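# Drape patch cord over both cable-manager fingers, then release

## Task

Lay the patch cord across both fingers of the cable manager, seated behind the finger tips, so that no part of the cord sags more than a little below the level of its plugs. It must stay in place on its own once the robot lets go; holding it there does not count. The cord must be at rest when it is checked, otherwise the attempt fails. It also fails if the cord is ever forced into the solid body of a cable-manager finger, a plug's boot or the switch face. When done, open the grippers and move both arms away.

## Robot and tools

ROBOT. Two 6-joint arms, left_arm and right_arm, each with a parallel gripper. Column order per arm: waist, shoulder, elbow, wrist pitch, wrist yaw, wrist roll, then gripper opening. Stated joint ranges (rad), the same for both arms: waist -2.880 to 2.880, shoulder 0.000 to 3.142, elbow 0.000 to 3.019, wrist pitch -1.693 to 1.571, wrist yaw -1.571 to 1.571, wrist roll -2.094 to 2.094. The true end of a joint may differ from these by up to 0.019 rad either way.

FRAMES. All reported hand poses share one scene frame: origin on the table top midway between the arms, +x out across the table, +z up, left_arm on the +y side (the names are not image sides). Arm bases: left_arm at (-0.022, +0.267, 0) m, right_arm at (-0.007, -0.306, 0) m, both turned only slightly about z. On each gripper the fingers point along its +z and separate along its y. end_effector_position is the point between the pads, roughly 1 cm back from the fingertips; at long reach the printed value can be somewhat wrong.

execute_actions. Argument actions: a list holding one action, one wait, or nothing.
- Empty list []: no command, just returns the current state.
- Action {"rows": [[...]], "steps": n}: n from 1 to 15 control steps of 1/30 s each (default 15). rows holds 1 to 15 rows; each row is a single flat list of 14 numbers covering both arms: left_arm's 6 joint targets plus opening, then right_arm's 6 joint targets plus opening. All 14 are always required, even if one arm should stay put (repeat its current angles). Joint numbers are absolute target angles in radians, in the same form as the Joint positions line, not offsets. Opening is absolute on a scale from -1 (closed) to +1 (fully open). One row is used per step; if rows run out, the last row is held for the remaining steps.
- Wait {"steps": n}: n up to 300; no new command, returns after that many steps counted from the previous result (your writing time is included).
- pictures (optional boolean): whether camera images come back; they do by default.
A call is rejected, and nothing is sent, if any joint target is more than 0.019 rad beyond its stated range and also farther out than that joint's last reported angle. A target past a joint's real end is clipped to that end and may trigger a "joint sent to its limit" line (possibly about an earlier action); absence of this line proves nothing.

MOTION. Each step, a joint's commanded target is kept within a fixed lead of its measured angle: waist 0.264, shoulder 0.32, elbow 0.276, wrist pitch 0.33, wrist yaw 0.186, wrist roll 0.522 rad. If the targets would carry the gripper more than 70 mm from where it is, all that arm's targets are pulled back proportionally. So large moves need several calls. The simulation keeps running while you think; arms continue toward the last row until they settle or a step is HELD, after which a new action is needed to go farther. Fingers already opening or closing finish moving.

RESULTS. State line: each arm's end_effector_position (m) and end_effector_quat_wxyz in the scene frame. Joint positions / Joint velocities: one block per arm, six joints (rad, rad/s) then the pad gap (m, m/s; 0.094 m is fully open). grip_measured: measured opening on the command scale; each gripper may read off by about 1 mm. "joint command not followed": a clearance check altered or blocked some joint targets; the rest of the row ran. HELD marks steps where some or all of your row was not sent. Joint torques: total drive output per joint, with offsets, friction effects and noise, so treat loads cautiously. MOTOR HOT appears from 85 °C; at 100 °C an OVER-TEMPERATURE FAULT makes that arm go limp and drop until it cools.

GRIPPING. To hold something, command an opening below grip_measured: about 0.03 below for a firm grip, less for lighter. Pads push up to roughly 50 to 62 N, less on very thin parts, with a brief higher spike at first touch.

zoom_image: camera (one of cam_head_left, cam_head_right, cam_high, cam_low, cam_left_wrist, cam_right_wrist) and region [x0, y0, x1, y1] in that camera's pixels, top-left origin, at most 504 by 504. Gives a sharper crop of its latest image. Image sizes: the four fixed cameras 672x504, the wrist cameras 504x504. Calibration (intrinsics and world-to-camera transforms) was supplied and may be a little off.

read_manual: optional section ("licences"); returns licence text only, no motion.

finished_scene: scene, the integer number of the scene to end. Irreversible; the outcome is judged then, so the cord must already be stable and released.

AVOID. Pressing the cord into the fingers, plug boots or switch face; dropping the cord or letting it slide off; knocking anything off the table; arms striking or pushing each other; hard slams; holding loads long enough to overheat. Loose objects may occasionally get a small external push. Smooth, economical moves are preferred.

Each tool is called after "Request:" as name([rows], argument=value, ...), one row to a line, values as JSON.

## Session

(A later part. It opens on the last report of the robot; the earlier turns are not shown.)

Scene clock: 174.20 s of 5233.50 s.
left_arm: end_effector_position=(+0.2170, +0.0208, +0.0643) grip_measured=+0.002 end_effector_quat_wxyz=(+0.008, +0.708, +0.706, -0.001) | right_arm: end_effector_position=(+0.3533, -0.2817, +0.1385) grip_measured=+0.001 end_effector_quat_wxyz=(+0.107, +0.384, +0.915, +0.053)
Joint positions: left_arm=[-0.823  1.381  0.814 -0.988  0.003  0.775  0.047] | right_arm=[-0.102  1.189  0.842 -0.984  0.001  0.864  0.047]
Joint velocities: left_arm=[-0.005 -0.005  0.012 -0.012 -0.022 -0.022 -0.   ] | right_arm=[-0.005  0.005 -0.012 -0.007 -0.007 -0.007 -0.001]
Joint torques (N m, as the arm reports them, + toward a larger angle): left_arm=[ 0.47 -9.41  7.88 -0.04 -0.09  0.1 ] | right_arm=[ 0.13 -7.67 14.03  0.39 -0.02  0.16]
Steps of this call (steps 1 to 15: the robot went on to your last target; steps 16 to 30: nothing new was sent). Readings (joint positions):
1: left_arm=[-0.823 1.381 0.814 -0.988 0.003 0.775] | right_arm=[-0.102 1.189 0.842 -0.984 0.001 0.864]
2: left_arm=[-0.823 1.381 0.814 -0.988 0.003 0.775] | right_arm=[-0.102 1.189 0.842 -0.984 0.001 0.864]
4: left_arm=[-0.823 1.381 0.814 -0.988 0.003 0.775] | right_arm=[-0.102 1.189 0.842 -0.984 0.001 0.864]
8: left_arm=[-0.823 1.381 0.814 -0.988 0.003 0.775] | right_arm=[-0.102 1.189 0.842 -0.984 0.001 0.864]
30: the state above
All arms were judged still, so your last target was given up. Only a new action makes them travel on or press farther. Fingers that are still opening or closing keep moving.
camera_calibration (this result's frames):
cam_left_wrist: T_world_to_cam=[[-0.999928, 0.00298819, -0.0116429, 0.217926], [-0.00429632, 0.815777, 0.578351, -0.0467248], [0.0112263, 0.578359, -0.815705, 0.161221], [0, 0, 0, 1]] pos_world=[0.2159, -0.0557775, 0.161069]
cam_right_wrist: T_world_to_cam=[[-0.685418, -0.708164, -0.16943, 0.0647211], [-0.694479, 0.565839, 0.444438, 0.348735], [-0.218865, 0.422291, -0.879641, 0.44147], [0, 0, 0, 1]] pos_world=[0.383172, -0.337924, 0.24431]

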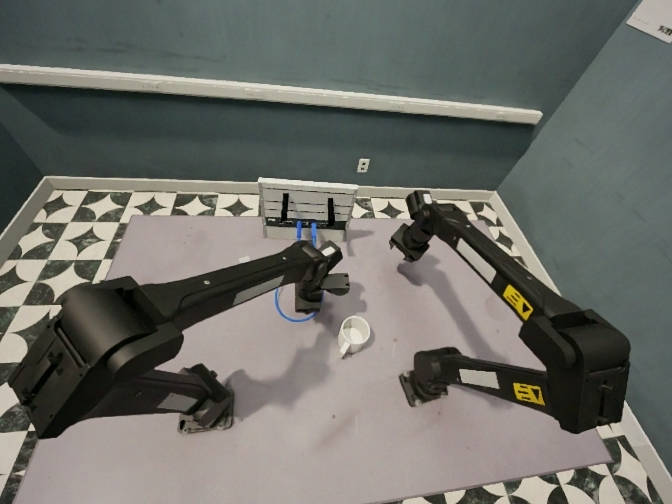

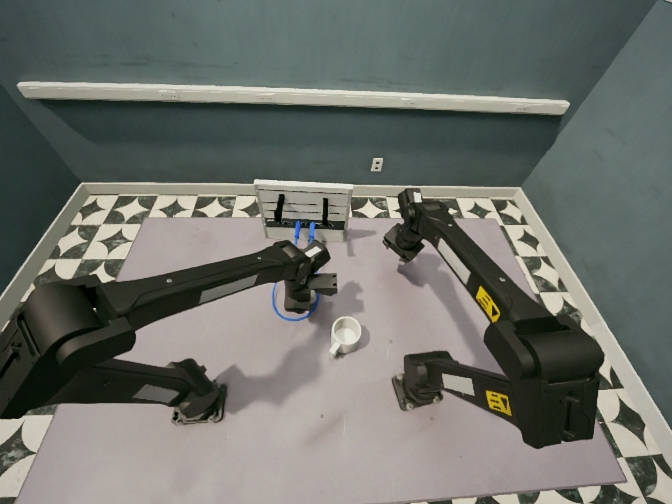

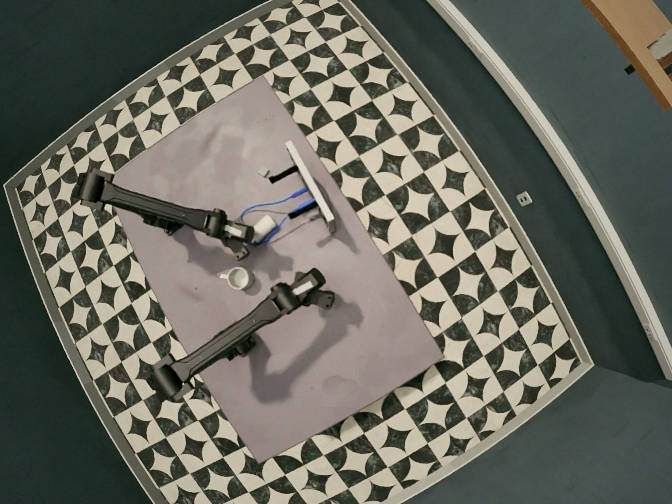

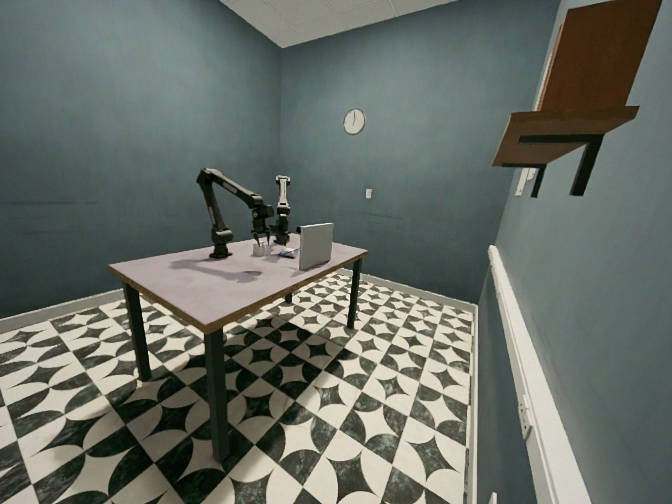

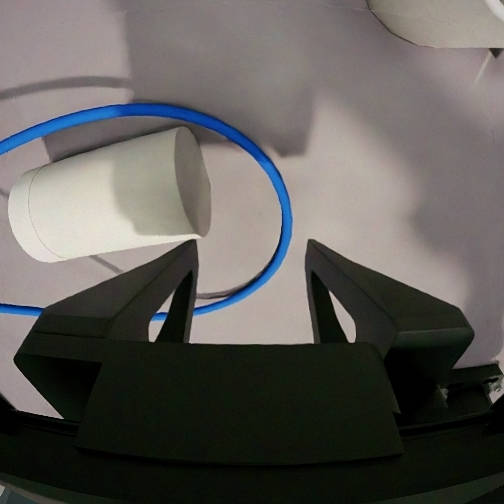

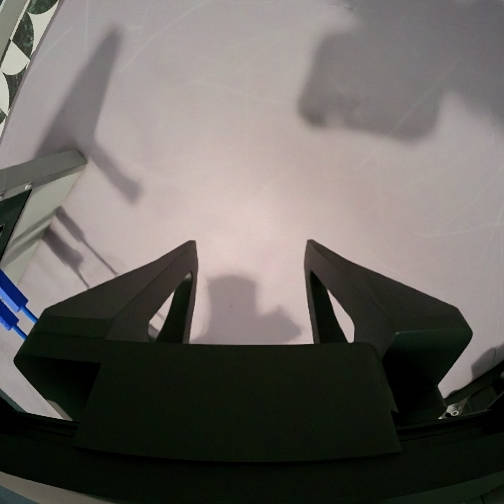

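Request:
execute_actions([
  {"rows":[[-0.868,1.39,0.75,-0.93,0,0.73,0,-0.1,1.2,0.89,-1.0,0,0.872,0]]},
], pictures=false)

Request:
execute_actions([
  {"steps":20},
])

Scene clock: 187.50 s of 5233.50 s.
left_arm: end_effector_position=(+0.1950, +0.0263, +0.0436) grip_measured=+0.002 end_effector_quat_wxyz=(-0.003, +0.709, +0.705, -0.001) | right_arm: end_effector_position=(+0.3533, -0.2817, +0.1385) grip_measured=+0.001 end_effector_quat_wxyz=(+0.107, +0.384, +0.915, +0.053)
Joint positions: left_arm=[-0.86   1.382  0.75  -0.945  0.001  0.742  0.047] | right_arm=[-0.102  1.189  0.842 -0.984  0.001  0.864  0.047]
Joint velocities: left_arm=[-0.005 -0.015 -0.007 -0.007  0.051 -0.051 -0.001] | right_arm=[-0.005  0.005  0.002 -0.007 -0.022 -0.066 -0.   ]
Joint torques (N m, as the arm reports them, + toward a larger angle): left_arm=[-0.68 -7.76  7.85  0.88 -0.07 -0.13] | right_arm=[ 1.22 -6.87 14.05  0.47  0.01  0.14]
Steps of this call (steps 1 to 90: nothing new was sent; then 9.80 s passed at rest; steps 91 to 105: all 15 steps of this action). Readings (joint positions):
91: left_arm=[-0.825 1.381 0.807 -0.976 0.002 0.768] | right_arm=[-0.102 1.189 0.842 -0.984 0.001 0.864]
92: left_arm=[-0.830 1.380 0.794 -0.959 0.001 0.762] | right_arm=[-0.102 1.189 0.842 -0.984 0.001 0.864]
94: left_arm=[-0.846 1.380 0.769 -0.948 0.001 0.754] | right_arm=[-0.102 1.189 0.842 -0.984 0.001 0.864]
98: left_arm=[-0.860 1.382 0.750 -0.948 0.001 0.747] | right_arm=[-0.102 1.189 0.842 -0.984 0.001 0.864]
105: the state above

Scene clock: 188.17 s of 5233.50 s.
left_arm: end_effector_position=(+0.1950, +0.0263, +0.0436) grip_measured=+0.002 end_effector_quat_wxyz=(-0.003, +0.709, +0.705, -0.001) | right_arm: end_effector_position=(+0.3533, -0.2817, +0.1385) grip_measured=+0.001 end_effector_quat_wxyz=(+0.107, +0.384, +0.915, +0.053)
Joint positions: left_arm=[-0.86   1.382  0.75  -0.945  0.001  0.741  0.047] | right_arm=[-0.102  1.189  0.842 -0.984  0.001  0.864  0.047]
Joint velocities: left_arm=[-0.005  0.015 -0.007  0.007 -0.066  0.022 -0.   ] | right_arm=[-0.005 -0.005 -0.017 -0.022 -0.051 -0.066 -0.   ]
Joint torques (N m, as the arm reports them, + toward a larger angle): left_arm=[-0.96 -7.64  7.39  0.82 -0.06 -0.06] | right_arm=[ 0.84 -7.13 14.23  0.62 -0.05  0.11]
Steps of this call (steps 1 to 15: the robot went on to your last target; steps 16 to 20: nothing new was sent). Readings (joint positions):
1: left_arm=[-0.860 1.382 0.750 -0.945 0.001 0.742] | right_arm=[-0.102 1.189 0.842 -0.984 0.001 0.864]
2: left_arm=[-0.860 1.382 0.750 -0.945 0.001 0.741] | right_arm=[-0.102 1.189 0.842 -0.984 0.001 0.864]
4: left_arm=[-0.860 1.382 0.750 -0.945 0.001 0.741] | right_arm=[-0.102 1.189 0.842 -0.984 0.001 0.864]
8: left_arm=[-0.860 1.382 0.750 -0.945 0.001 0.741] | right_arm=[-0.102 1.189 0.842 -0.984 0.001 0.864]
20: the state above
All arms were judged still, so your last target was given up. Only a new action makes them travel on or press farther. Fingers that are still opening or closing keep moving.
camera_calibration (this result's frames):
cam_left_wrist: T_world_to_cam=[[-0.999975, 0.0064889, 0.00264397, 0.19496], [0.00679533, 0.806074, 0.591775, -0.0418306], [0.00170873, 0.591779, -0.806099, 0.142477], [0, 0, 0, 1]] pos_world=[0.194996, -0.0518616, 0.13909]
cam_right_wrist: T_world_to_cam=[[-0.685418, -0.708164, -0.16943, 0.0647211], [-0.694479, 0.565839, 0.444438, 0.348735], [-0.218865, 0.422291, -0.879641, 0.44147], [0, 0, 0, 1]] pos_world=[0.383172, -0.337924, 0.24431]

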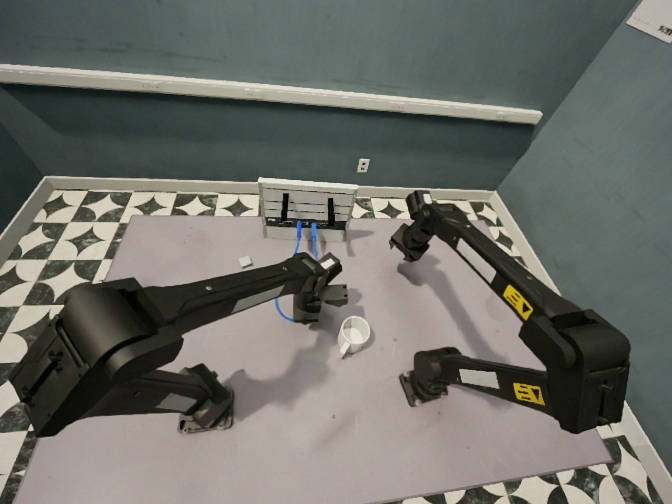

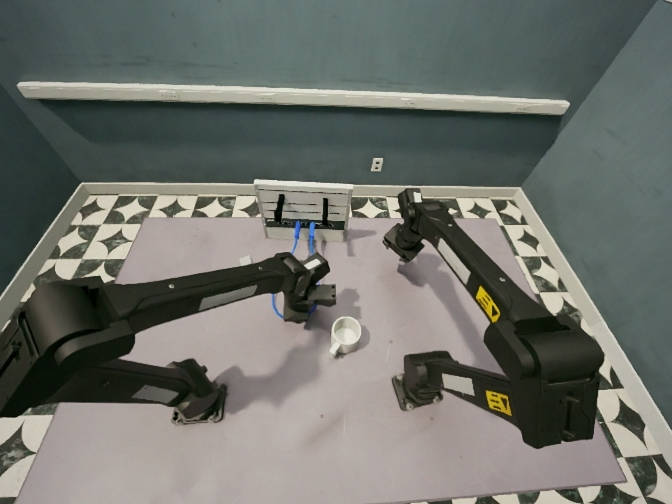

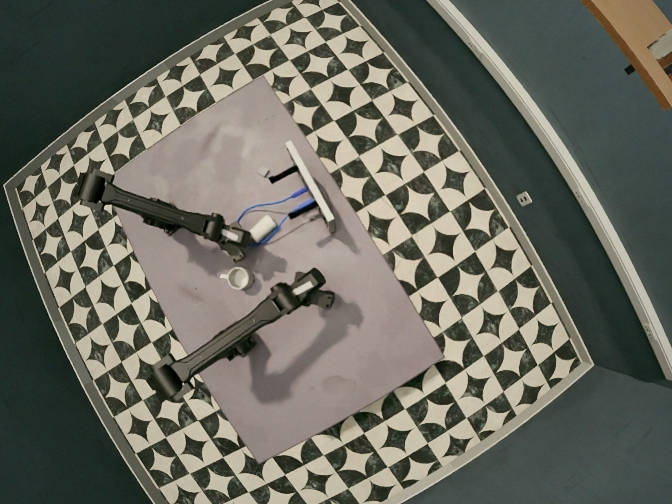

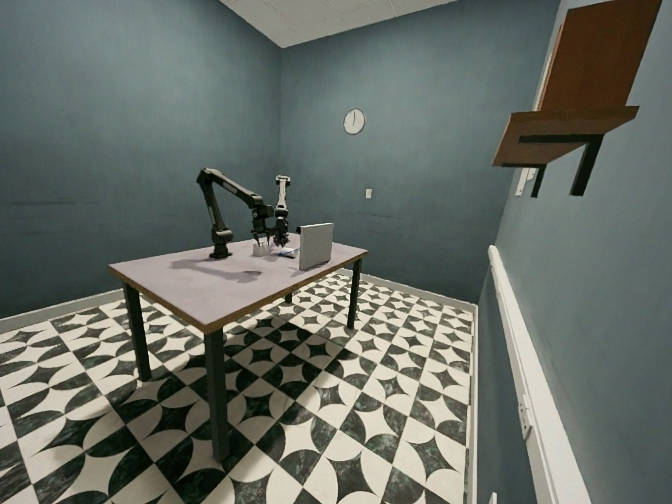

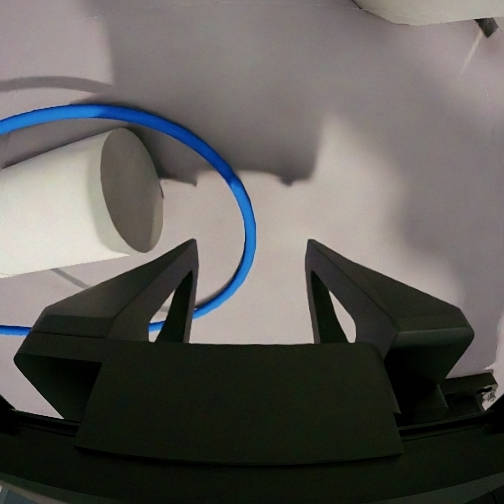

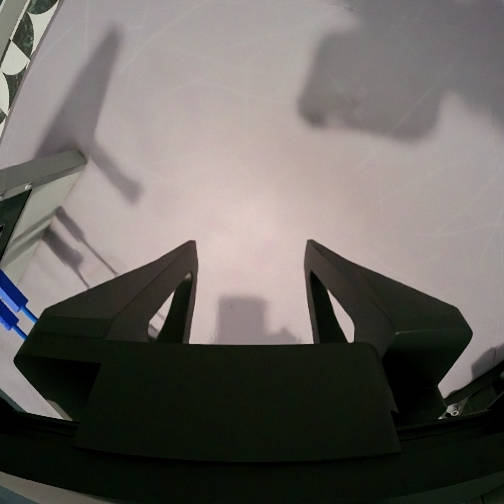

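Centered. Descend.

Request:
execute_actions([
  {"rows":[[-0.868,1.452,0.7177,-0.825,0,0.73,0,-0.1,1.2,0.89,-1.0,0,0.872,0]]},
], pictures=false)

Request:
execute_actions([
  {"steps":20},
], pictures=false)

Scene clock: 195.53 s of 5233.50 s.
left_arm: end_effector_position=(+0.1979, +0.0232, +0.0134) grip_measured=+0.002 end_effector_quat_wxyz=(-0.001, +0.709, +0.705, -0.001) | right_arm: end_effector_position=(+0.3533, -0.2817, +0.1385) grip_measured=+0.001 end_effector_quat_wxyz=(+0.107, +0.384, +0.915, +0.053)
Joint positions: left_arm=[-0.86   1.453  0.721 -0.84   0.001  0.74   0.047] | right_arm=[-0.102  1.189  0.842 -0.984  0.001  0.864  0.047]
Joint velocities: left_arm=[ 0.005  0.005  0.002 -0.007 -0.022 -0.022  0.   ] | right_arm=[-0.005 -0.005 -0.017 -0.017 -0.007 -0.037 -0.   ]
Joint torques (N m, as the arm reports them, + toward a larger angle): left_arm=[-0.89 -8.74  6.87  0.98 -0.06 -0.05] | right_arm=[ 1.07 -6.63 14.2   0.6  -0.02  0.11]
Steps of this call (steps 1 to 90: nothing new was sent; then 3.87 s passed at rest; steps 91 to 105: all 15 steps of this action). Readings (joint positions):
91: left_arm=[-0.860 1.386 0.745 -0.923 0.001 0.741] | right_arm=[-0.102 1.189 0.842 -0.984 0.001 0.864]
92: left_arm=[-0.860 1.395 0.741 -0.890 0.001 0.741] | right_arm=[-0.102 1.189 0.842 -0.984 0.001 0.864]
94: left_arm=[-0.860 1.423 0.734 -0.854 0.001 0.740] | right_arm=[-0.102 1.189 0.842 -0.984 0.001 0.864]
98: left_arm=[-0.860 1.453 0.723 -0.842 0.001 0.740] | right_arm=[-0.102 1.189 0.842 -0.984 0.001 0.864]
105: the state above

Scene clock: 196.20 s of 5233.50 s.
left_arm: end_effector_position=(+0.1979, +0.0232, +0.0134) grip_measured=+0.002 end_effector_quat_wxyz=(-0.001, +0.709, +0.705, -0.001) | right_arm: end_effector_position=(+0.3533, -0.2817, +0.1385) grip_measured=+0.001 end_effector_quat_wxyz=(+0.107, +0.384, +0.915, +0.053)
Joint positions: left_arm=[-0.86   1.453  0.721 -0.84   0.001  0.74   0.047] | right_arm=[-0.102  1.189  0.842 -0.984  0.001  0.864  0.047]
Joint velocities: left_arm=[ 0.005 -0.015 -0.007 -0.027 -0.051  0.066  0.   ] | right_arm=[-0.005  0.005 -0.002 -0.002  0.022 -0.007 -0.001]
Joint torques (N m, as the arm reports them, + toward a larger angle): left_arm=[-0.96 -8.84  7.    0.98 -0.05 -0.07] | right_arm=[ 0.83 -7.26 13.98  0.53 -0.04  0.11]
Steps of this call (steps 1 to 15: the robot went on to your last target; steps 16 to 20: nothing new was sent). Readings (joint positions):
1: left_arm=[-0.860 1.453 0.721 -0.840 0.001 0.740] | right_arm=[-0.102 1.189 0.842 -0.984 0.001 0.864]
2: left_arm=[-0.860 1.453 0.721 -0.840 0.001 0.740] | right_arm=[-0.102 1.189 0.842 -0.984 0.001 0.864]
4: left_arm=[-0.860 1.453 0.721 -0.840 0.001 0.740] | right_arm=[-0.102 1.189 0.842 -0.984 0.001 0.864]
8: left_arm=[-0.860 1.453 0.721 -0.840 0.001 0.740] | right_arm=[-0.102 1.189 0.842 -0.984 0.001 0.864]
20: the state above
All arms were judged still, so your last target was given up. Only a new action makes them travel on or press farther. Fingers that are still opening or closing keep moving.

Request:
execute_actions([
  {"rows":[[-0.868,1.452,0.7177,-0.825,0,0.73,-0.92,-0.1,1.2,0.89,-1.0,0,0.872,0]]},
], pictures=false)

Request:
execute_actions([
  {"steps":15},
])

Scene clock: 204.17 s of 5233.50 s.
left_arm: end_effector_position=(+0.1979, +0.0232, +0.0134) grip_measured=-0.918 end_effector_quat_wxyz=(-0.001, +0.709, +0.705, -0.001) | right_arm: end_effector_position=(+0.3533, -0.2817, +0.1385) grip_measured=+0.001 end_effector_quat_wxyz=(+0.107, +0.384, +0.915, +0.053)
Joint positions: left_arm=[-0.86   1.453  0.721 -0.84   0.001  0.74   0.004] | right_arm=[-0.102  1.189  0.842 -0.984  0.001  0.864  0.047]
Joint velocities: left_arm=[ 0.005 -0.005  0.002  0.012  0.037 -0.007 -0.   ] | right_arm=[-0.005 -0.015 -0.002 -0.002  0.022  0.007 -0.   ]
Joint torques (N m, as the arm reports them, + toward a larger angle): left_arm=[-1.06 -8.89  6.8   0.97 -0.07 -0.06] | right_arm=[-0.03 -7.32 14.07  0.5  -0.02  0.1 ]
Steps of this call (steps 1 to 90: nothing new was sent; then 4.47 s passed at rest; steps 91 to 105: all 15 steps of this action). Readings (joint positions):
91: left_arm=[-0.860 1.453 0.721 -0.840 0.001 0.740] | right_arm=[-0.102 1.189 0.842 -0.984 0.001 0.864]
92: left_arm=[-0.860 1.453 0.721 -0.840 0.001 0.740] | right_arm=[-0.102 1.189 0.842 -0.984 0.001 0.864]
94: left_arm=[-0.860 1.453 0.721 -0.840 0.001 0.740] | right_arm=[-0.102 1.189 0.842 -0.984 0.001 0.864]
98: left_arm=[-0.860 1.453 0.721 -0.840 0.001 0.740] | right_arm=[-0.102 1.189 0.842 -0.984 0.001 0.864]
105: the state above

Scene clock: 204.67 s of 5233.50 s.
left_arm: end_effector_position=(+0.1979, +0.0232, +0.0134) grip_measured=-0.918 end_effector_quat_wxyz=(-0.001, +0.709, +0.705, -0.001) | right_arm: end_effector_position=(+0.3533, -0.2817, +0.1385) grip_measured=+0.001 end_effector_quat_wxyz=(+0.107, +0.384, +0.915, +0.053)
Joint positions: left_arm=[-0.86   1.453  0.721 -0.84   0.001  0.74   0.004] | right_arm=[-0.102  1.189  0.842 -0.984  0.001  0.864  0.047]
Joint velocities: left_arm=[-0.015 -0.015 -0.007 -0.002 -0.007 -0.051 -0.   ] | right_arm=[-0.005 -0.005  0.002  0.002  0.051 -0.066 -0.   ]
Joint torques (N m, as the arm reports them, + toward a larger angle): left_arm=[-0.89 -8.72  6.8   0.9  -0.06 -0.05] | right_arm=[ 0.65 -6.9  14.32  0.6  -0.04  0.09]
Steps of this call (steps 1 to 15: the robot went on to your last target). Readings (joint positions):
1: left_arm=[-0.860 1.453 0.721 -0.840 0.001 0.740] | right_arm=[-0.102 1.189 0.842 -0.984 0.001 0.864]
2: left_arm=[-0.860 1.453 0.721 -0.840 0.001 0.740] | right_arm=[-0.102 1.189 0.842 -0.984 0.001 0.864]
4: left_arm=[-0.860 1.453 0.721 -0.840 0.001 0.740] | right_arm=[-0.102 1.189 0.842 -0.984 0.001 0.864]
8: left_arm=[-0.860 1.453 0.721 -0.840 0.001 0.740] | right_arm=[-0.102 1.189 0.842 -0.984 0.001 0.864]
15: the state above
All arms were judged still, so your last target was given up. Only a new action makes them travel on or press farther. Fingers that are still opening or closing keep moving.
camera_calibration (this result's frames):
cam_left_wrist: T_world_to_cam=[[-0.999981, 0.00611116, -0.000447809, 0.197993], [0.00467461, 0.808081, 0.589053, -0.0210142], [0.00396166, 0.58904, -0.808094, 0.119678], [0, 0, 0, 1]] pos_world=[0.197613, -0.0547242, 0.109178]
cam_right_wrist: T_world_to_cam=[[-0.685418, -0.708164, -0.16943, 0.0647211], [-0.694479, 0.565839, 0.444438, 0.348735], [-0.218865, 0.422291, -0.879641, 0.44147], [0, 0, 0, 1]] pos_world=[0.383172, -0.337924, 0.24431]

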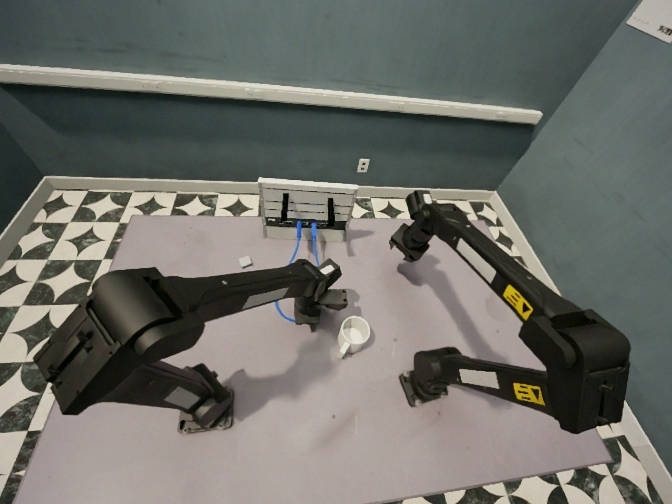

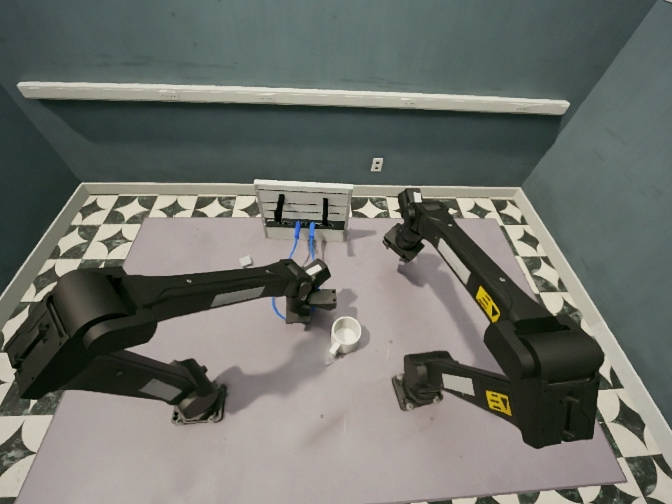

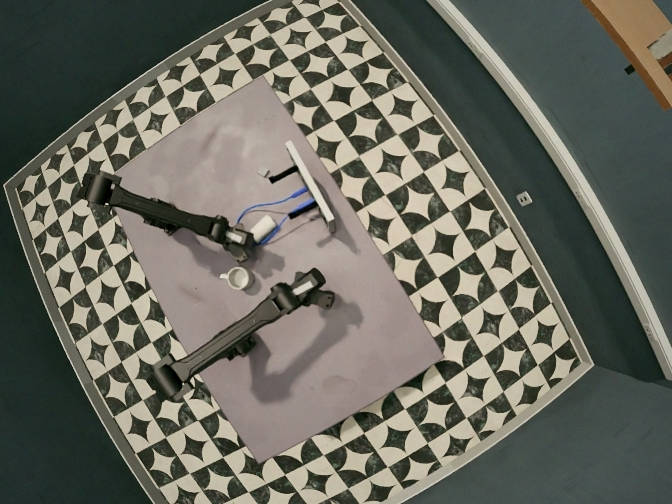

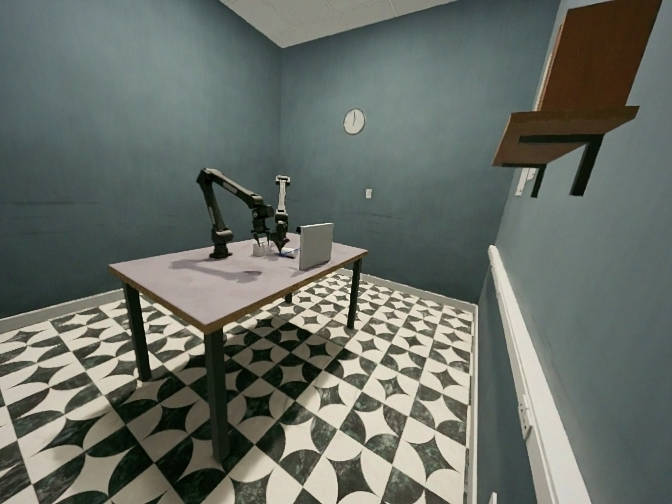

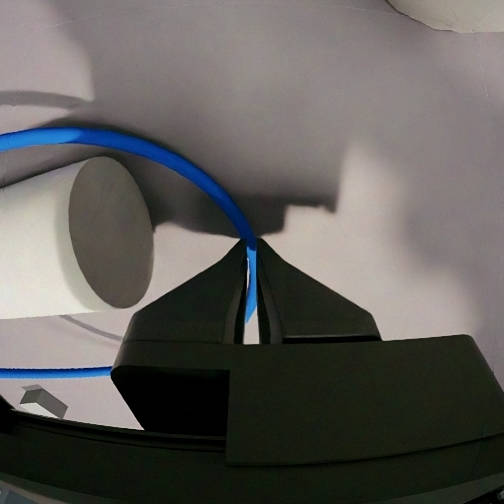

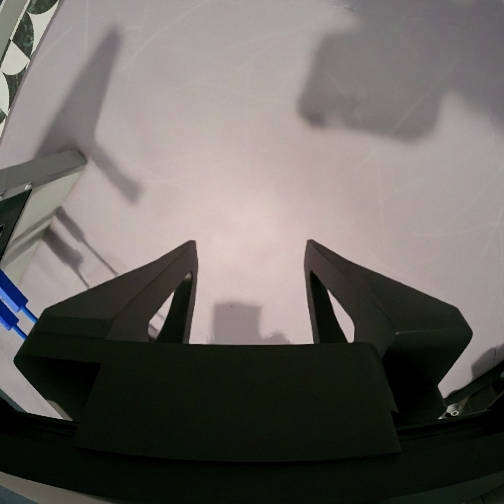

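Request:
execute_actions([
  {"rows":[[-0.868,1.452,0.7177,-0.825,0,0.73,-0.4,-0.1,1.2,0.89,-1.0,0,0.872,0]],"steps":10},
], pictures=false)

Request:
execute_actions([
  {"rows":[[-0.868,1.475,0.7177,-0.805,0,0.73,-0.4,-0.1,1.2,0.89,-1.0,0,0.872,0]]},
], pictures=false)

Request:
execute_actions([
  {"rows":[[-0.868,1.475,0.7177,-0.805,0,0.73,-0.92,-0.1,1.2,0.89,-1.0,0,0.872,0]]},
], pictures=false)

Scene clock: 214.00 s of 5233.50 s.
left_arm: end_effector_position=(+0.1979, +0.0232, +0.0134) grip_measured=-0.402 end_effector_quat_wxyz=(-0.001, +0.709, +0.705, -0.001) | right_arm: end_effector_position=(+0.3533, -0.2817, +0.1385) grip_measured=+0.001 end_effector_quat_wxyz=(+0.107, +0.384, +0.915, +0.053)
Joint positions: left_arm=[-0.86   1.453  0.721 -0.84   0.001  0.74   0.028] | right_arm=[-0.102  1.189  0.842 -0.984  0.001  0.864  0.047]
Joint velocities: left_arm=[ 0.005  0.005 -0.007 -0.002 -0.081 -0.022 -0.   ] | right_arm=[ 0.015 -0.005 -0.002 -0.017 -0.037 -0.007 -0.   ]
Joint torques (N m, as the arm reports them, + toward a larger angle): left_arm=[-0.99 -8.87  6.79  0.93 -0.06 -0.05] | right_arm=[ 0.87 -6.41 14.12  0.34 -0.03  0.13]
Steps of this call (steps 1 to 90: nothing new was sent; then 6.00 s passed at rest; steps 91 to 100: all 10 steps of this action). Readings (joint positions):
91: left_arm=[-0.860 1.453 0.721 -0.840 0.001 0.740] | right_arm=[-0.102 1.189 0.842 -0.984 0.001 0.864]
92: left_arm=[-0.860 1.453 0.721 -0.840 0.001 0.740] | right_arm=[-0.102 1.189 0.842 -0.984 0.001 0.864]
94: left_arm=[-0.860 1.453 0.721 -0.840 0.001 0.740] | right_arm=[-0.102 1.189 0.842 -0.984 0.001 0.864]
98: left_arm=[-0.860 1.453 0.721 -0.840 0.001 0.740] | right_arm=[-0.102 1.189 0.842 -0.984 0.001 0.864]
100: the state above

Scene clock: 214.50 s of 5233.50 s.
left_arm: end_effector_position=(+0.2004, +0.0203, +0.0103) grip_measured=-0.402 end_effector_quat_wxyz=(+0.004, +0.709, +0.705, -0.001) | right_arm: end_effector_position=(+0.3533, -0.2817, +0.1385) grip_measured=+0.001 end_effector_quat_wxyz=(+0.107, +0.384, +0.915, +0.053)
Joint positions: left_arm=[-0.86   1.463  0.721 -0.82   0.001  0.74   0.028] | right_arm=[-0.102  1.189  0.842 -0.984  0.001  0.864  0.047]
Joint velocities: left_arm=[-0.005 -0.015 -0.027 -0.007 -0.081 -0.037  0.   ] | right_arm=[-0.005 -0.005 -0.017  0.012 -0.007  0.022 -0.   ]
Joint torques (N m, as the arm reports them, + toward a larger angle): left_arm=[-0.91 -8.09  6.73  0.92 -0.06 -0.07] | right_arm=[ 0.95 -7.55 14.32  0.61 -0.03  0.11]
Steps of this call (steps 1 to 15: all 15 steps of this action). Readings (joint positions):
1: left_arm=[-0.860 1.454 0.721 -0.836 0.001 0.740] | right_arm=[-0.102 1.189 0.842 -0.984 0.001 0.864]
2: left_arm=[-0.860 1.455 0.721 -0.830 0.001 0.740] | right_arm=[-0.102 1.189 0.842 -0.984 0.001 0.864]
4: left_arm=[-0.860 1.459 0.721 -0.822 0.001 0.740] | right_arm=[-0.102 1.189 0.842 -0.984 0.001 0.864]
8: left_arm=[-0.860 1.463 0.721 -0.820 0.001 0.740] | right_arm=[-0.102 1.189 0.842 -0.984 0.001 0.864]
15: the state above

Scene clock: 215.00 s of 5233.50 s.
left_arm: end_effector_position=(+0.2004, +0.0203, +0.0103) grip_measured=-0.918 end_effector_quat_wxyz=(+0.004, +0.709, +0.705, -0.001) | right_arm: end_effector_position=(+0.3533, -0.2817, +0.1385) grip_measured=+0.001 end_effector_quat_wxyz=(+0.107, +0.384, +0.915, +0.053)
Joint positions: left_arm=[-0.86   1.463  0.721 -0.82   0.001  0.74   0.004] | right_arm=[-0.102  1.189  0.842 -0.984  0.001  0.864  0.047]
Joint velocities: left_arm=[-0.015 -0.005 -0.002  0.007  0.051  0.051  0.001] | right_arm=[ 0.005 -0.005 -0.002 -0.022 -0.037 -0.051 -0.   ]
Joint torques (N m, as the arm reports them, + toward a larger angle): left_arm=[-1.1  -7.98  6.76  0.93 -0.06 -0.06] | right_arm=[ 0.2  -7.45 14.02  0.57  0.    0.08]
Steps of this call (steps 1 to 15: all 15 steps of this action). Readings (joint positions):
1: left_arm=[-0.860 1.463 0.721 -0.820 0.001 0.740] | right_arm=[-0.102 1.189 0.842 -0.984 0.001 0.864]
2: left_arm=[-0.860 1.463 0.721 -0.820 0.001 0.740] | right_arm=[-0.102 1.189 0.842 -0.984 0.001 0.864]
4: left_arm=[-0.860 1.463 0.721 -0.820 0.001 0.740] | right_arm=[-0.102 1.189 0.842 -0.984 0.001 0.864]
8: left_arm=[-0.860 1.463 0.721 -0.820 0.001 0.740] | right_arm=[-0.102 1.189 0.842 -0.984 0.001 0.864]
15: the state above

Maybe the cord is thinner than 4 mm; close further.

Request:
execute_actions([
  {"rows":[[-0.868,1.475,0.7177,-0.805,0,0.73,-0.97,-0.1,1.2,0.89,-1.0,0,0.872,0]]},
])

Scene clock: 221.27 s of 5233.50 s.
left_arm: end_effector_position=(+0.2004, +0.0203, +0.0103) grip_measured=-0.968 end_effector_quat_wxyz=(+0.004, +0.709, +0.705, -0.001) | right_arm: end_effector_position=(+0.3533, -0.2817, +0.1385) grip_measured=+0.001 end_effector_quat_wxyz=(+0.107, +0.384, +0.915, +0.053)
Joint positions: left_arm=[-0.86   1.463  0.721 -0.82   0.001  0.74   0.002] | right_arm=[-0.102  1.189  0.842 -0.984  0.001  0.864  0.047]
Joint velocities: left_arm=[-0.005  0.005 -0.017 -0.002  0.051  0.037  0.   ] | right_arm=[ 0.005 -0.015  0.007  0.007 -0.022 -0.037  0.001]
Joint torques (N m, as the arm reports them, + toward a larger angle): left_arm=[-0.96 -7.86  6.77  0.94 -0.05 -0.05] | right_arm=[ 1.15 -6.48 14.23  0.46 -0.06  0.1 ]
Steps of this call (steps 1 to 15: the robot went on to your last target; steps 16 to 90: nothing new was sent; then 2.77 s passed at rest; steps 91 to 105: all 15 steps of this action). Readings (joint positions):
91: left_arm=[-0.860 1.463 0.721 -0.820 0.001 0.740] | right_arm=[-0.102 1.189 0.842 -0.984 0.001 0.864]
92: left_arm=[-0.860 1.463 0.721 -0.820 0.001 0.740] | right_arm=[-0.102 1.189 0.842 -0.984 0.001 0.864]
94: left_arm=[-0.860 1.463 0.721 -0.820 0.001 0.740] | right_arm=[-0.102 1.189 0.842 -0.984 0.001 0.864]
98: left_arm=[-0.860 1.463 0.721 -0.820 0.001 0.740] | right_arm=[-0.102 1.189 0.842 -0.984 0.001 0.864]
105: the state above
camera_calibration (this result's frames):
cam_left_wrist: T_world_to_cam=[[-0.999954, 0.00608117, -0.00740115, 0.200652], [0.000627352, 0.812558, 0.58288, -0.0160759], [0.00955845, 0.582849, -0.812524, 0.117841], [0, 0, 0, 1]] pos_world=[0.199527, -0.056841, 0.106604]
cam_right_wrist: T_world_to_cam=[[-0.685418, -0.708164, -0.16943, 0.0647211], [-0.694479, 0.565839, 0.444438, 0.348735], [-0.218865, 0.422291, -0.879641, 0.44147], [0, 0, 0, 1]] pos_world=[0.383172, -0.337924, 0.24431]

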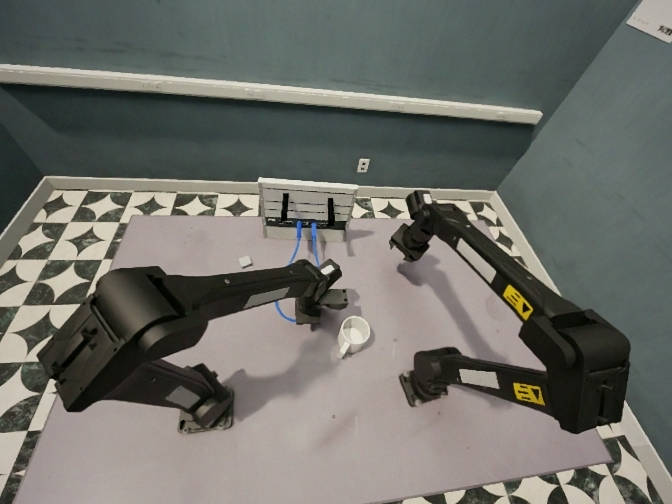

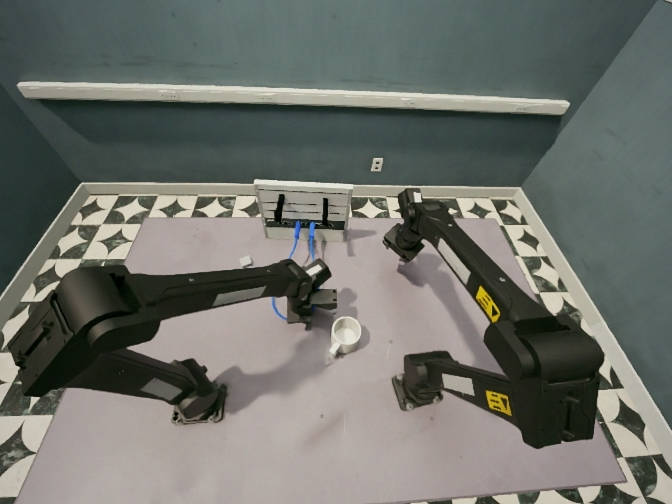

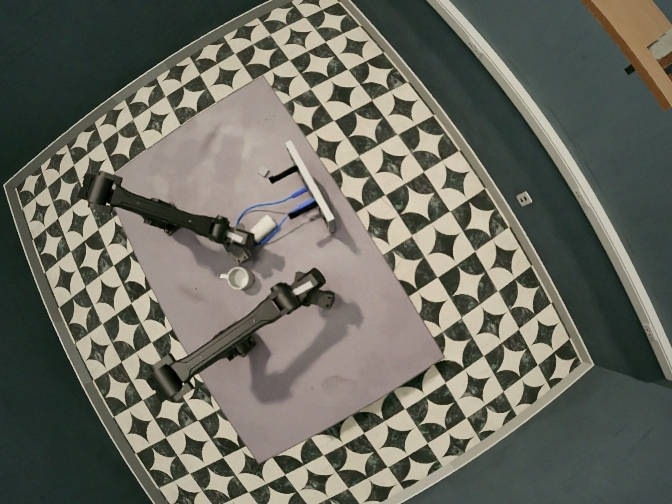

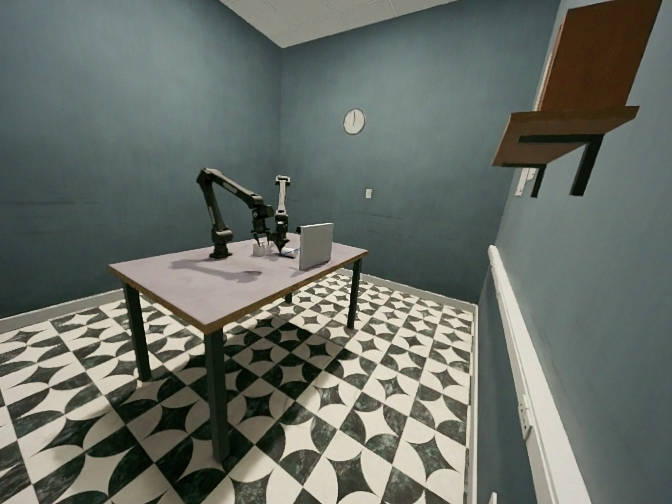

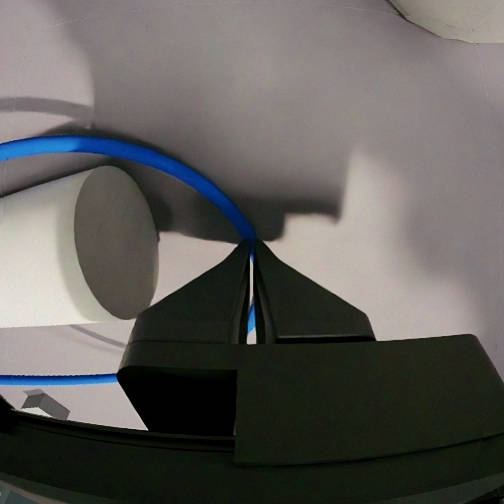

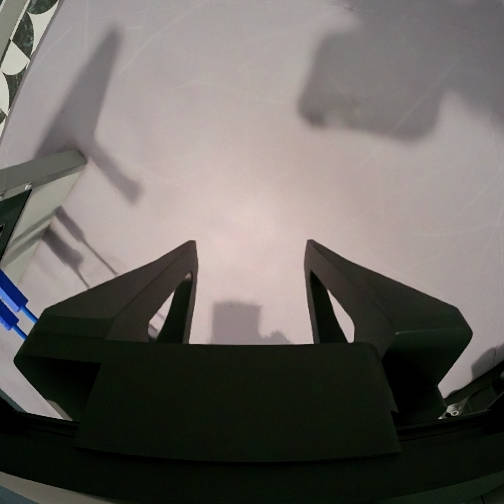

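Request:
execute_actions([
  {"rows":[[-0.868,1.475,0.7177,-0.805,0,0.73,-0.4,-0.1,1.2,0.89,-1.0,0,0.872,0]],"steps":10},
], pictures=false)

Request:
execute_actions([
  {"rows":[[-0.868,1.5,0.7177,-0.80,0,0.73,-0.4,-0.1,1.2,0.89,-1.0,0,0.872,0]]},
], pictures=false)

Request:
execute_actions([
  {"rows":[[-0.868,1.5,0.7177,-0.80,0,0.73,-0.92,-0.1,1.2,0.89,-1.0,0,0.872,0]]},
], pictures=false)

Scene clock: 234.13 s of 5233.50 s.
left_arm: end_effector_position=(+0.2004, +0.0203, +0.0103) grip_measured=-0.402 end_effector_quat_wxyz=(+0.004, +0.709, +0.705, -0.001) | right_arm: end_effector_position=(+0.3533, -0.2817, +0.1385) grip_measured=+0.001 end_effector_quat_wxyz=(+0.107, +0.384, +0.915, +0.053)
Joint positions: left_arm=[-0.86   1.463  0.721 -0.82   0.001  0.74   0.028] | right_arm=[-0.102  1.189  0.842 -0.984  0.001  0.864  0.047]
Joint velocities: left_arm=[-0.005 -0.015  0.002  0.002  0.022  0.051 -0.001] | right_arm=[-0.015  0.005 -0.007  0.012 -0.081 -0.007 -0.   ]
Joint torques (N m, as the arm reports them, + toward a larger angle): left_arm=[-0.91 -8.06  6.84  0.94 -0.06 -0.07] | right_arm=[ 1.29 -6.93 14.02  0.52 -0.07  0.11]
Steps of this call (steps 1 to 15: the robot went on to your last target; steps 16 to 90: nothing new was sent; then 9.53 s passed at rest; steps 91 to 100: all 10 steps of this action). Readings (joint positions):
91: left_arm=[-0.860 1.463 0.721 -0.820 0.001 0.740] | right_arm=[-0.102 1.189 0.842 -0.984 0.001 0.864]
92: left_arm=[-0.860 1.463 0.721 -0.820 0.001 0.740] | right_arm=[-0.102 1.189 0.842 -0.984 0.001 0.864]
94: left_arm=[-0.860 1.463 0.721 -0.820 0.001 0.740] | right_arm=[-0.102 1.189 0.842 -0.984 0.001 0.864]
98: left_arm=[-0.860 1.463 0.721 -0.820 0.001 0.740] | right_arm=[-0.102 1.189 0.842 -0.984 0.001 0.864]
100: the state above

Scene clock: 234.63 s of 5233.50 s.
left_arm: end_effector_position=(+0.1993, +0.0216, +0.0020) grip_measured=-0.402 end_effector_quat_wxyz=(-0.006, +0.709, +0.705, -0.000) | right_arm: end_effector_position=(+0.3533, -0.2817, +0.1385) grip_measured=+0.001 end_effector_quat_wxyz=(+0.107, +0.384, +0.915, +0.053)
Joint positions: left_arm=[-0.86   1.49   0.721 -0.813  0.001  0.74   0.028] | right_arm=[-0.102  1.189  0.842 -0.984  0.001  0.864  0.047]
Joint velocities: left_arm=[ 0.005 -0.005 -0.012  0.002  0.022 -0.007 -0.   ] | right_arm=[ 0.005 -0.015  0.007  0.012 -0.051 -0.007 -0.   ]
Joint torques (N m, as the arm reports them, + toward a larger angle): left_arm=[-0.86 -8.59  6.54  0.86 -0.07 -0.05] | right_arm=[ 0.54 -7.14 13.98  0.48 -0.02  0.11]
Steps of this call (steps 1 to 15: all 15 steps of this action). Readings (joint positions):
1: left_arm=[-0.860 1.465 0.721 -0.819 0.001 0.740] | right_arm=[-0.102 1.189 0.842 -0.984 0.001 0.864]
2: left_arm=[-0.860 1.469 0.721 -0.817 0.001 0.740] | right_arm=[-0.102 1.189 0.842 -0.984 0.001 0.864]
4: left_arm=[-0.860 1.480 0.721 -0.815 0.001 0.740] | right_arm=[-0.102 1.189 0.842 -0.984 0.001 0.864]
8: left_arm=[-0.860 1.490 0.721 -0.813 0.001 0.740] | right_arm=[-0.102 1.189 0.842 -0.984 0.001 0.864]
15: the state above

Scene clock: 235.13 s of 5233.50 s.
left_arm: end_effector_position=(+0.1993, +0.0216, +0.0020) grip_measured=-0.906 end_effector_quat_wxyz=(-0.006, +0.709, +0.705, -0.000) | right_arm: end_effector_position=(+0.3533, -0.2817, +0.1385) grip_measured=+0.001 end_effector_quat_wxyz=(+0.107, +0.384, +0.915, +0.053)
Joint positions: left_arm=[-0.86   1.49   0.721 -0.813  0.001  0.74   0.004] | right_arm=[-0.102  1.189  0.842 -0.984  0.001  0.864  0.047]
Joint velocities: left_arm=[0.005 0.005 0.007 0.012 0.051 0.037 0.   ] | right_arm=[ 0.005  0.005 -0.007  0.007  0.007  0.066  0.001]
Joint torques (N m, as the arm reports them, + toward a larger angle): left_arm=[-1.19 -8.35  6.69  0.84 -0.05 -0.05] | right_arm=[ 0.95 -6.65 14.29  0.49 -0.05  0.08]
Steps of this call (steps 1 to 15: all 15 steps of this action). Readings (joint positions):
1: left_arm=[-0.860 1.490 0.721 -0.813 0.001 0.740] | right_arm=[-0.102 1.189 0.842 -0.984 0.001 0.864]
2: left_arm=[-0.860 1.490 0.721 -0.813 0.001 0.740] | right_arm=[-0.102 1.189 0.842 -0.984 0.001 0.864]
4: left_arm=[-0.860 1.490 0.721 -0.813 0.001 0.740] | right_arm=[-0.102 1.189 0.842 -0.984 0.001 0.864]
8: left_arm=[-0.860 1.490 0.721 -0.813 0.001 0.740] | right_arm=[-0.102 1.189 0.842 -0.984 0.001 0.864]
15: the state above

Request:
execute_actions([
  {"rows":[[-0.86,1.49,0.7177,-0.80,0,0.73,-0.94,-0.1,1.2,0.89,-1.0,0,0.872,0],[-0.86,1.48,0.74,-0.84,0,0.74,-0.94,-0.1,1.2,0.89,-1.0,0,0.872,0],[-0.855,1.47,0.765,-0.87,0,0.745,-0.94,-0.1,1.2,0.89,-1.0,0,0.872,0],[-0.85,1.46,0.79,-0.905,0,0.75,-0.94,-0.1,1.2,0.89,-1.0,0,0.872,0],[-0.845,1.45,0.815,-0.94,0,0.755,-0.94,-0.1,1.2,0.89,-1.0,0,0.872,0],[-0.84,1.44,0.84,-0.975,0,0.76,-0.94,-0.1,1.2,0.89,-1.0,0,0.872,0],[-0.83,1.43,0.865,-1.01,0,0.77,-0.94,-0.1,1.2,0.89,-1.0,0,0.872,0],[-0.825,1.42,0.89,-1.04,0,0.775,-0.94,-0.1,1.2,0.89,-1.0,0,0.872,0],[-0.82,1.41,0.915,-1.075,0,0.78,-0.94,-0.1,1.2,0.89,-1.0,0,0.872,0],[-0.81,1.40,0.94,-1.11,0,0.785,-0.94,-0.1,1.2,0.89,-1.0,0,0.872,0],[-0.805,1.39,0.965,-1.14,0,0.79,-0.94,-0.1,1.2,0.89,-1.0,0,0.872,0],[-0.80,1.385,0.99,-1.175,0,0.80,-0.94,-0.1,1.2,0.89,-1.0,0,0.872,0],[-0.795,1.38,1.015,-1.21,0,0.805,-0.94,-0.1,1.2,0.89,-1.0,0,0.872,0],[-0.785,1.37,1.035,-1.24,0,0.81,-0.94,-0.1,1.2,0.89,-1.0,0,0.872,0],[-0.781,1.365,1.055,-1.26,0,0.814,-0.94,-0.1,1.2,0.89,-1.0,0,0.872,0]]},
], pictures=false)

Request:
execute_actions([
  {"steps":20},
])

Scene clock: 262.80 s of 5233.50 s.
left_arm: end_effector_position=(+0.2364, +0.0103, +0.1212) grip_measured=-0.918 end_effector_quat_wxyz=(-0.011, +0.704, +0.710, -0.001) | right_arm: end_effector_position=(+0.3533, -0.2817, +0.1385) grip_measured=+0.001 end_effector_quat_wxyz=(+0.107, +0.384, +0.915, +0.053)
Joint positions: left_arm=[-0.805  1.382  0.984 -1.194  0.001  0.782  0.004] | right_arm=[-0.102  1.189  0.842 -0.984  0.001  0.864  0.047]
Joint velocities: left_arm=[ 0.2   -0.308  0.711 -0.794 -0.066  0.11  -0.001] | right_arm=[-0.015 -0.005 -0.002 -0.007  0.007 -0.022  0.   ]
Joint torques (N m, as the arm reports them, + toward a larger angle): left_arm=[ 0.88 -9.53 10.61 -0.15 -0.05  0.14] | right_arm=[ 0.73 -7.24 14.06  0.57 -0.02  0.11]
Steps of this call (steps 1 to 15: the robot went on to your last target; steps 16 to 120: nothing new was sent; then 23.17 s passed at rest; steps 121 to 135: all 15 steps of this action). Readings (joint positions):
121: left_arm=[-0.860 1.490 0.721 -0.813 0.001 0.740] | right_arm=[-0.102 1.189 0.842 -0.984 0.001 0.864]
122: left_arm=[-0.860 1.490 0.721 -0.816 0.001 0.740] | right_arm=[-0.102 1.189 0.842 -0.984 0.001 0.864]
124: left_arm=[-0.860 1.487 0.726 -0.846 0.001 0.740] | right_arm=[-0.102 1.189 0.842 -0.984 0.001 0.864]
128: left_arm=[-0.854 1.462 0.788 -0.972 0.001 0.749] | right_arm=[-0.102 1.189 0.842 -0.984 0.001 0.864]
135: the state above

Scene clock: 263.47 s of 5233.50 s.
left_arm: end_effector_position=(+0.2441, +0.0111, +0.1484) grip_measured=-0.918 end_effector_quat_wxyz=(+0.001, +0.706, +0.708, -0.001) | right_arm: end_effector_position=(+0.3533, -0.2817, +0.1385) grip_measured=+0.001 end_effector_quat_wxyz=(+0.107, +0.384, +0.915, +0.053)
Joint positions: left_arm=[-0.789  1.353  1.032 -1.247  0.001  0.803  0.004] | right_arm=[-0.102  1.189  0.842 -0.984  0.001  0.864  0.047]
Joint velocities: left_arm=[-0.015 -0.015  0.002  0.022 -0.007  0.051 -0.   ] | right_arm=[-0.005 -0.005  0.007  0.002 -0.037  0.051  0.   ]
Joint torques (N m, as the arm reports them, + toward a larger angle): left_arm=[ 0.36 -8.56 10.65 -0.09 -0.05  0.08] | right_arm=[ 0.74 -7.49 14.11  0.47  0.02  0.14]
Steps of this call (steps 1 to 20: the robot went on to your last target). Readings (joint positions):
1: left_arm=[-0.799 1.372 1.005 -1.214 0.001 0.786] | right_arm=[-0.102 1.189 0.842 -0.984 0.001 0.864]
2: left_arm=[-0.794 1.363 1.019 -1.226 0.001 0.789] | right_arm=[-0.102 1.189 0.842 -0.984 0.001 0.864]
4: left_arm=[-0.789 1.350 1.031 -1.237 0.001 0.794] | right_arm=[-0.102 1.189 0.842 -0.984 0.001 0.864]
8: left_arm=[-0.789 1.351 1.032 -1.247 0.001 0.799] | right_arm=[-0.102 1.189 0.842 -0.984 0.001 0.864]
20: the state above
camera_calibration (this result's frames):
cam_left_wrist: T_world_to_cam=[[-0.999993, -0.00228545, -0.00291391, 0.244795], [-0.00356077, 0.809568, 0.587016, -0.0886789], [0.00101741, 0.587022, -0.80957, 0.236635], [0, 0, 0, 1]] pos_world=[0.244237, -0.066559, 0.244342]
cam_right_wrist: T_world_to_cam=[[-0.685418, -0.708164, -0.16943, 0.0647211], [-0.694479, 0.565839, 0.444438, 0.348735], [-0.218865, 0.422291, -0.879641, 0.44147], [0, 0, 0, 1]] pos_world=[0.383172, -0.337924, 0.24431]

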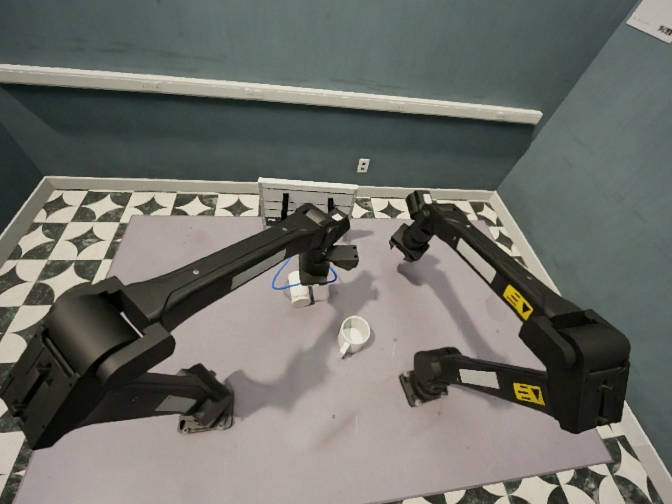

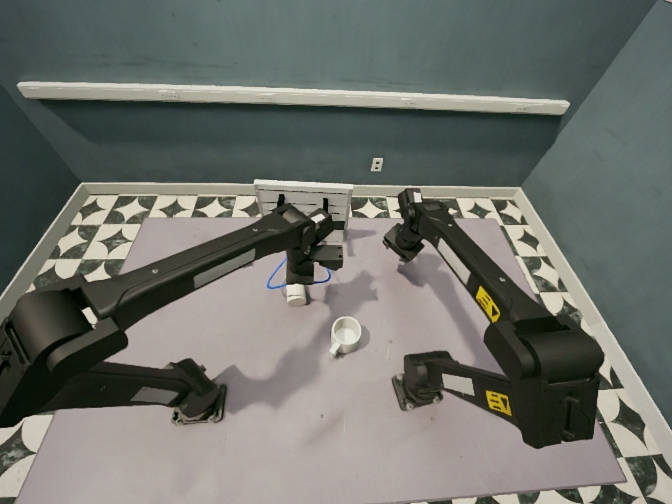

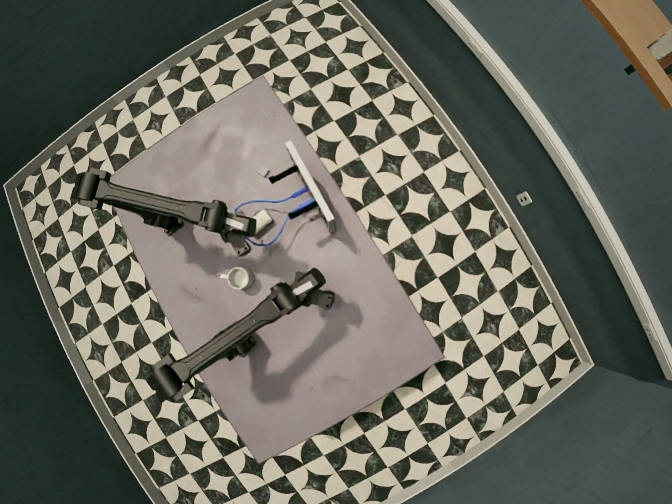

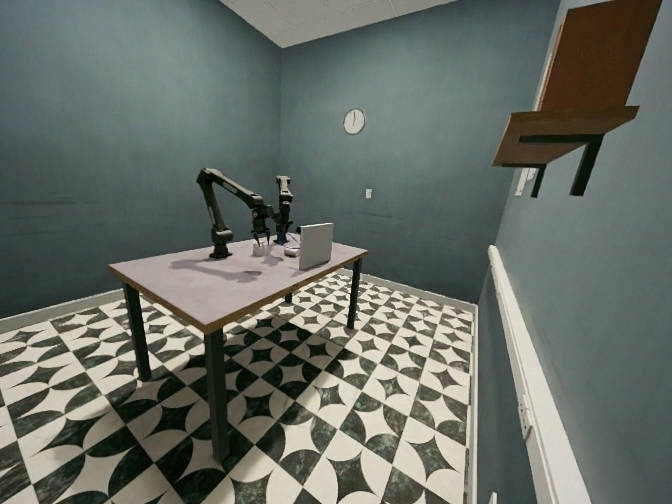

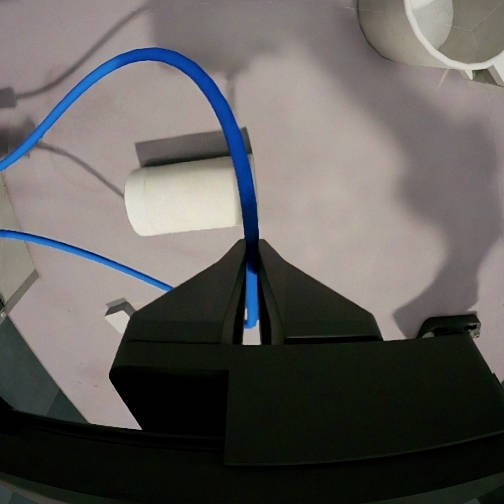

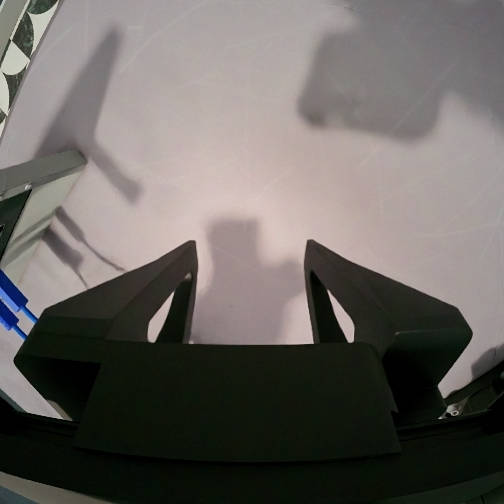

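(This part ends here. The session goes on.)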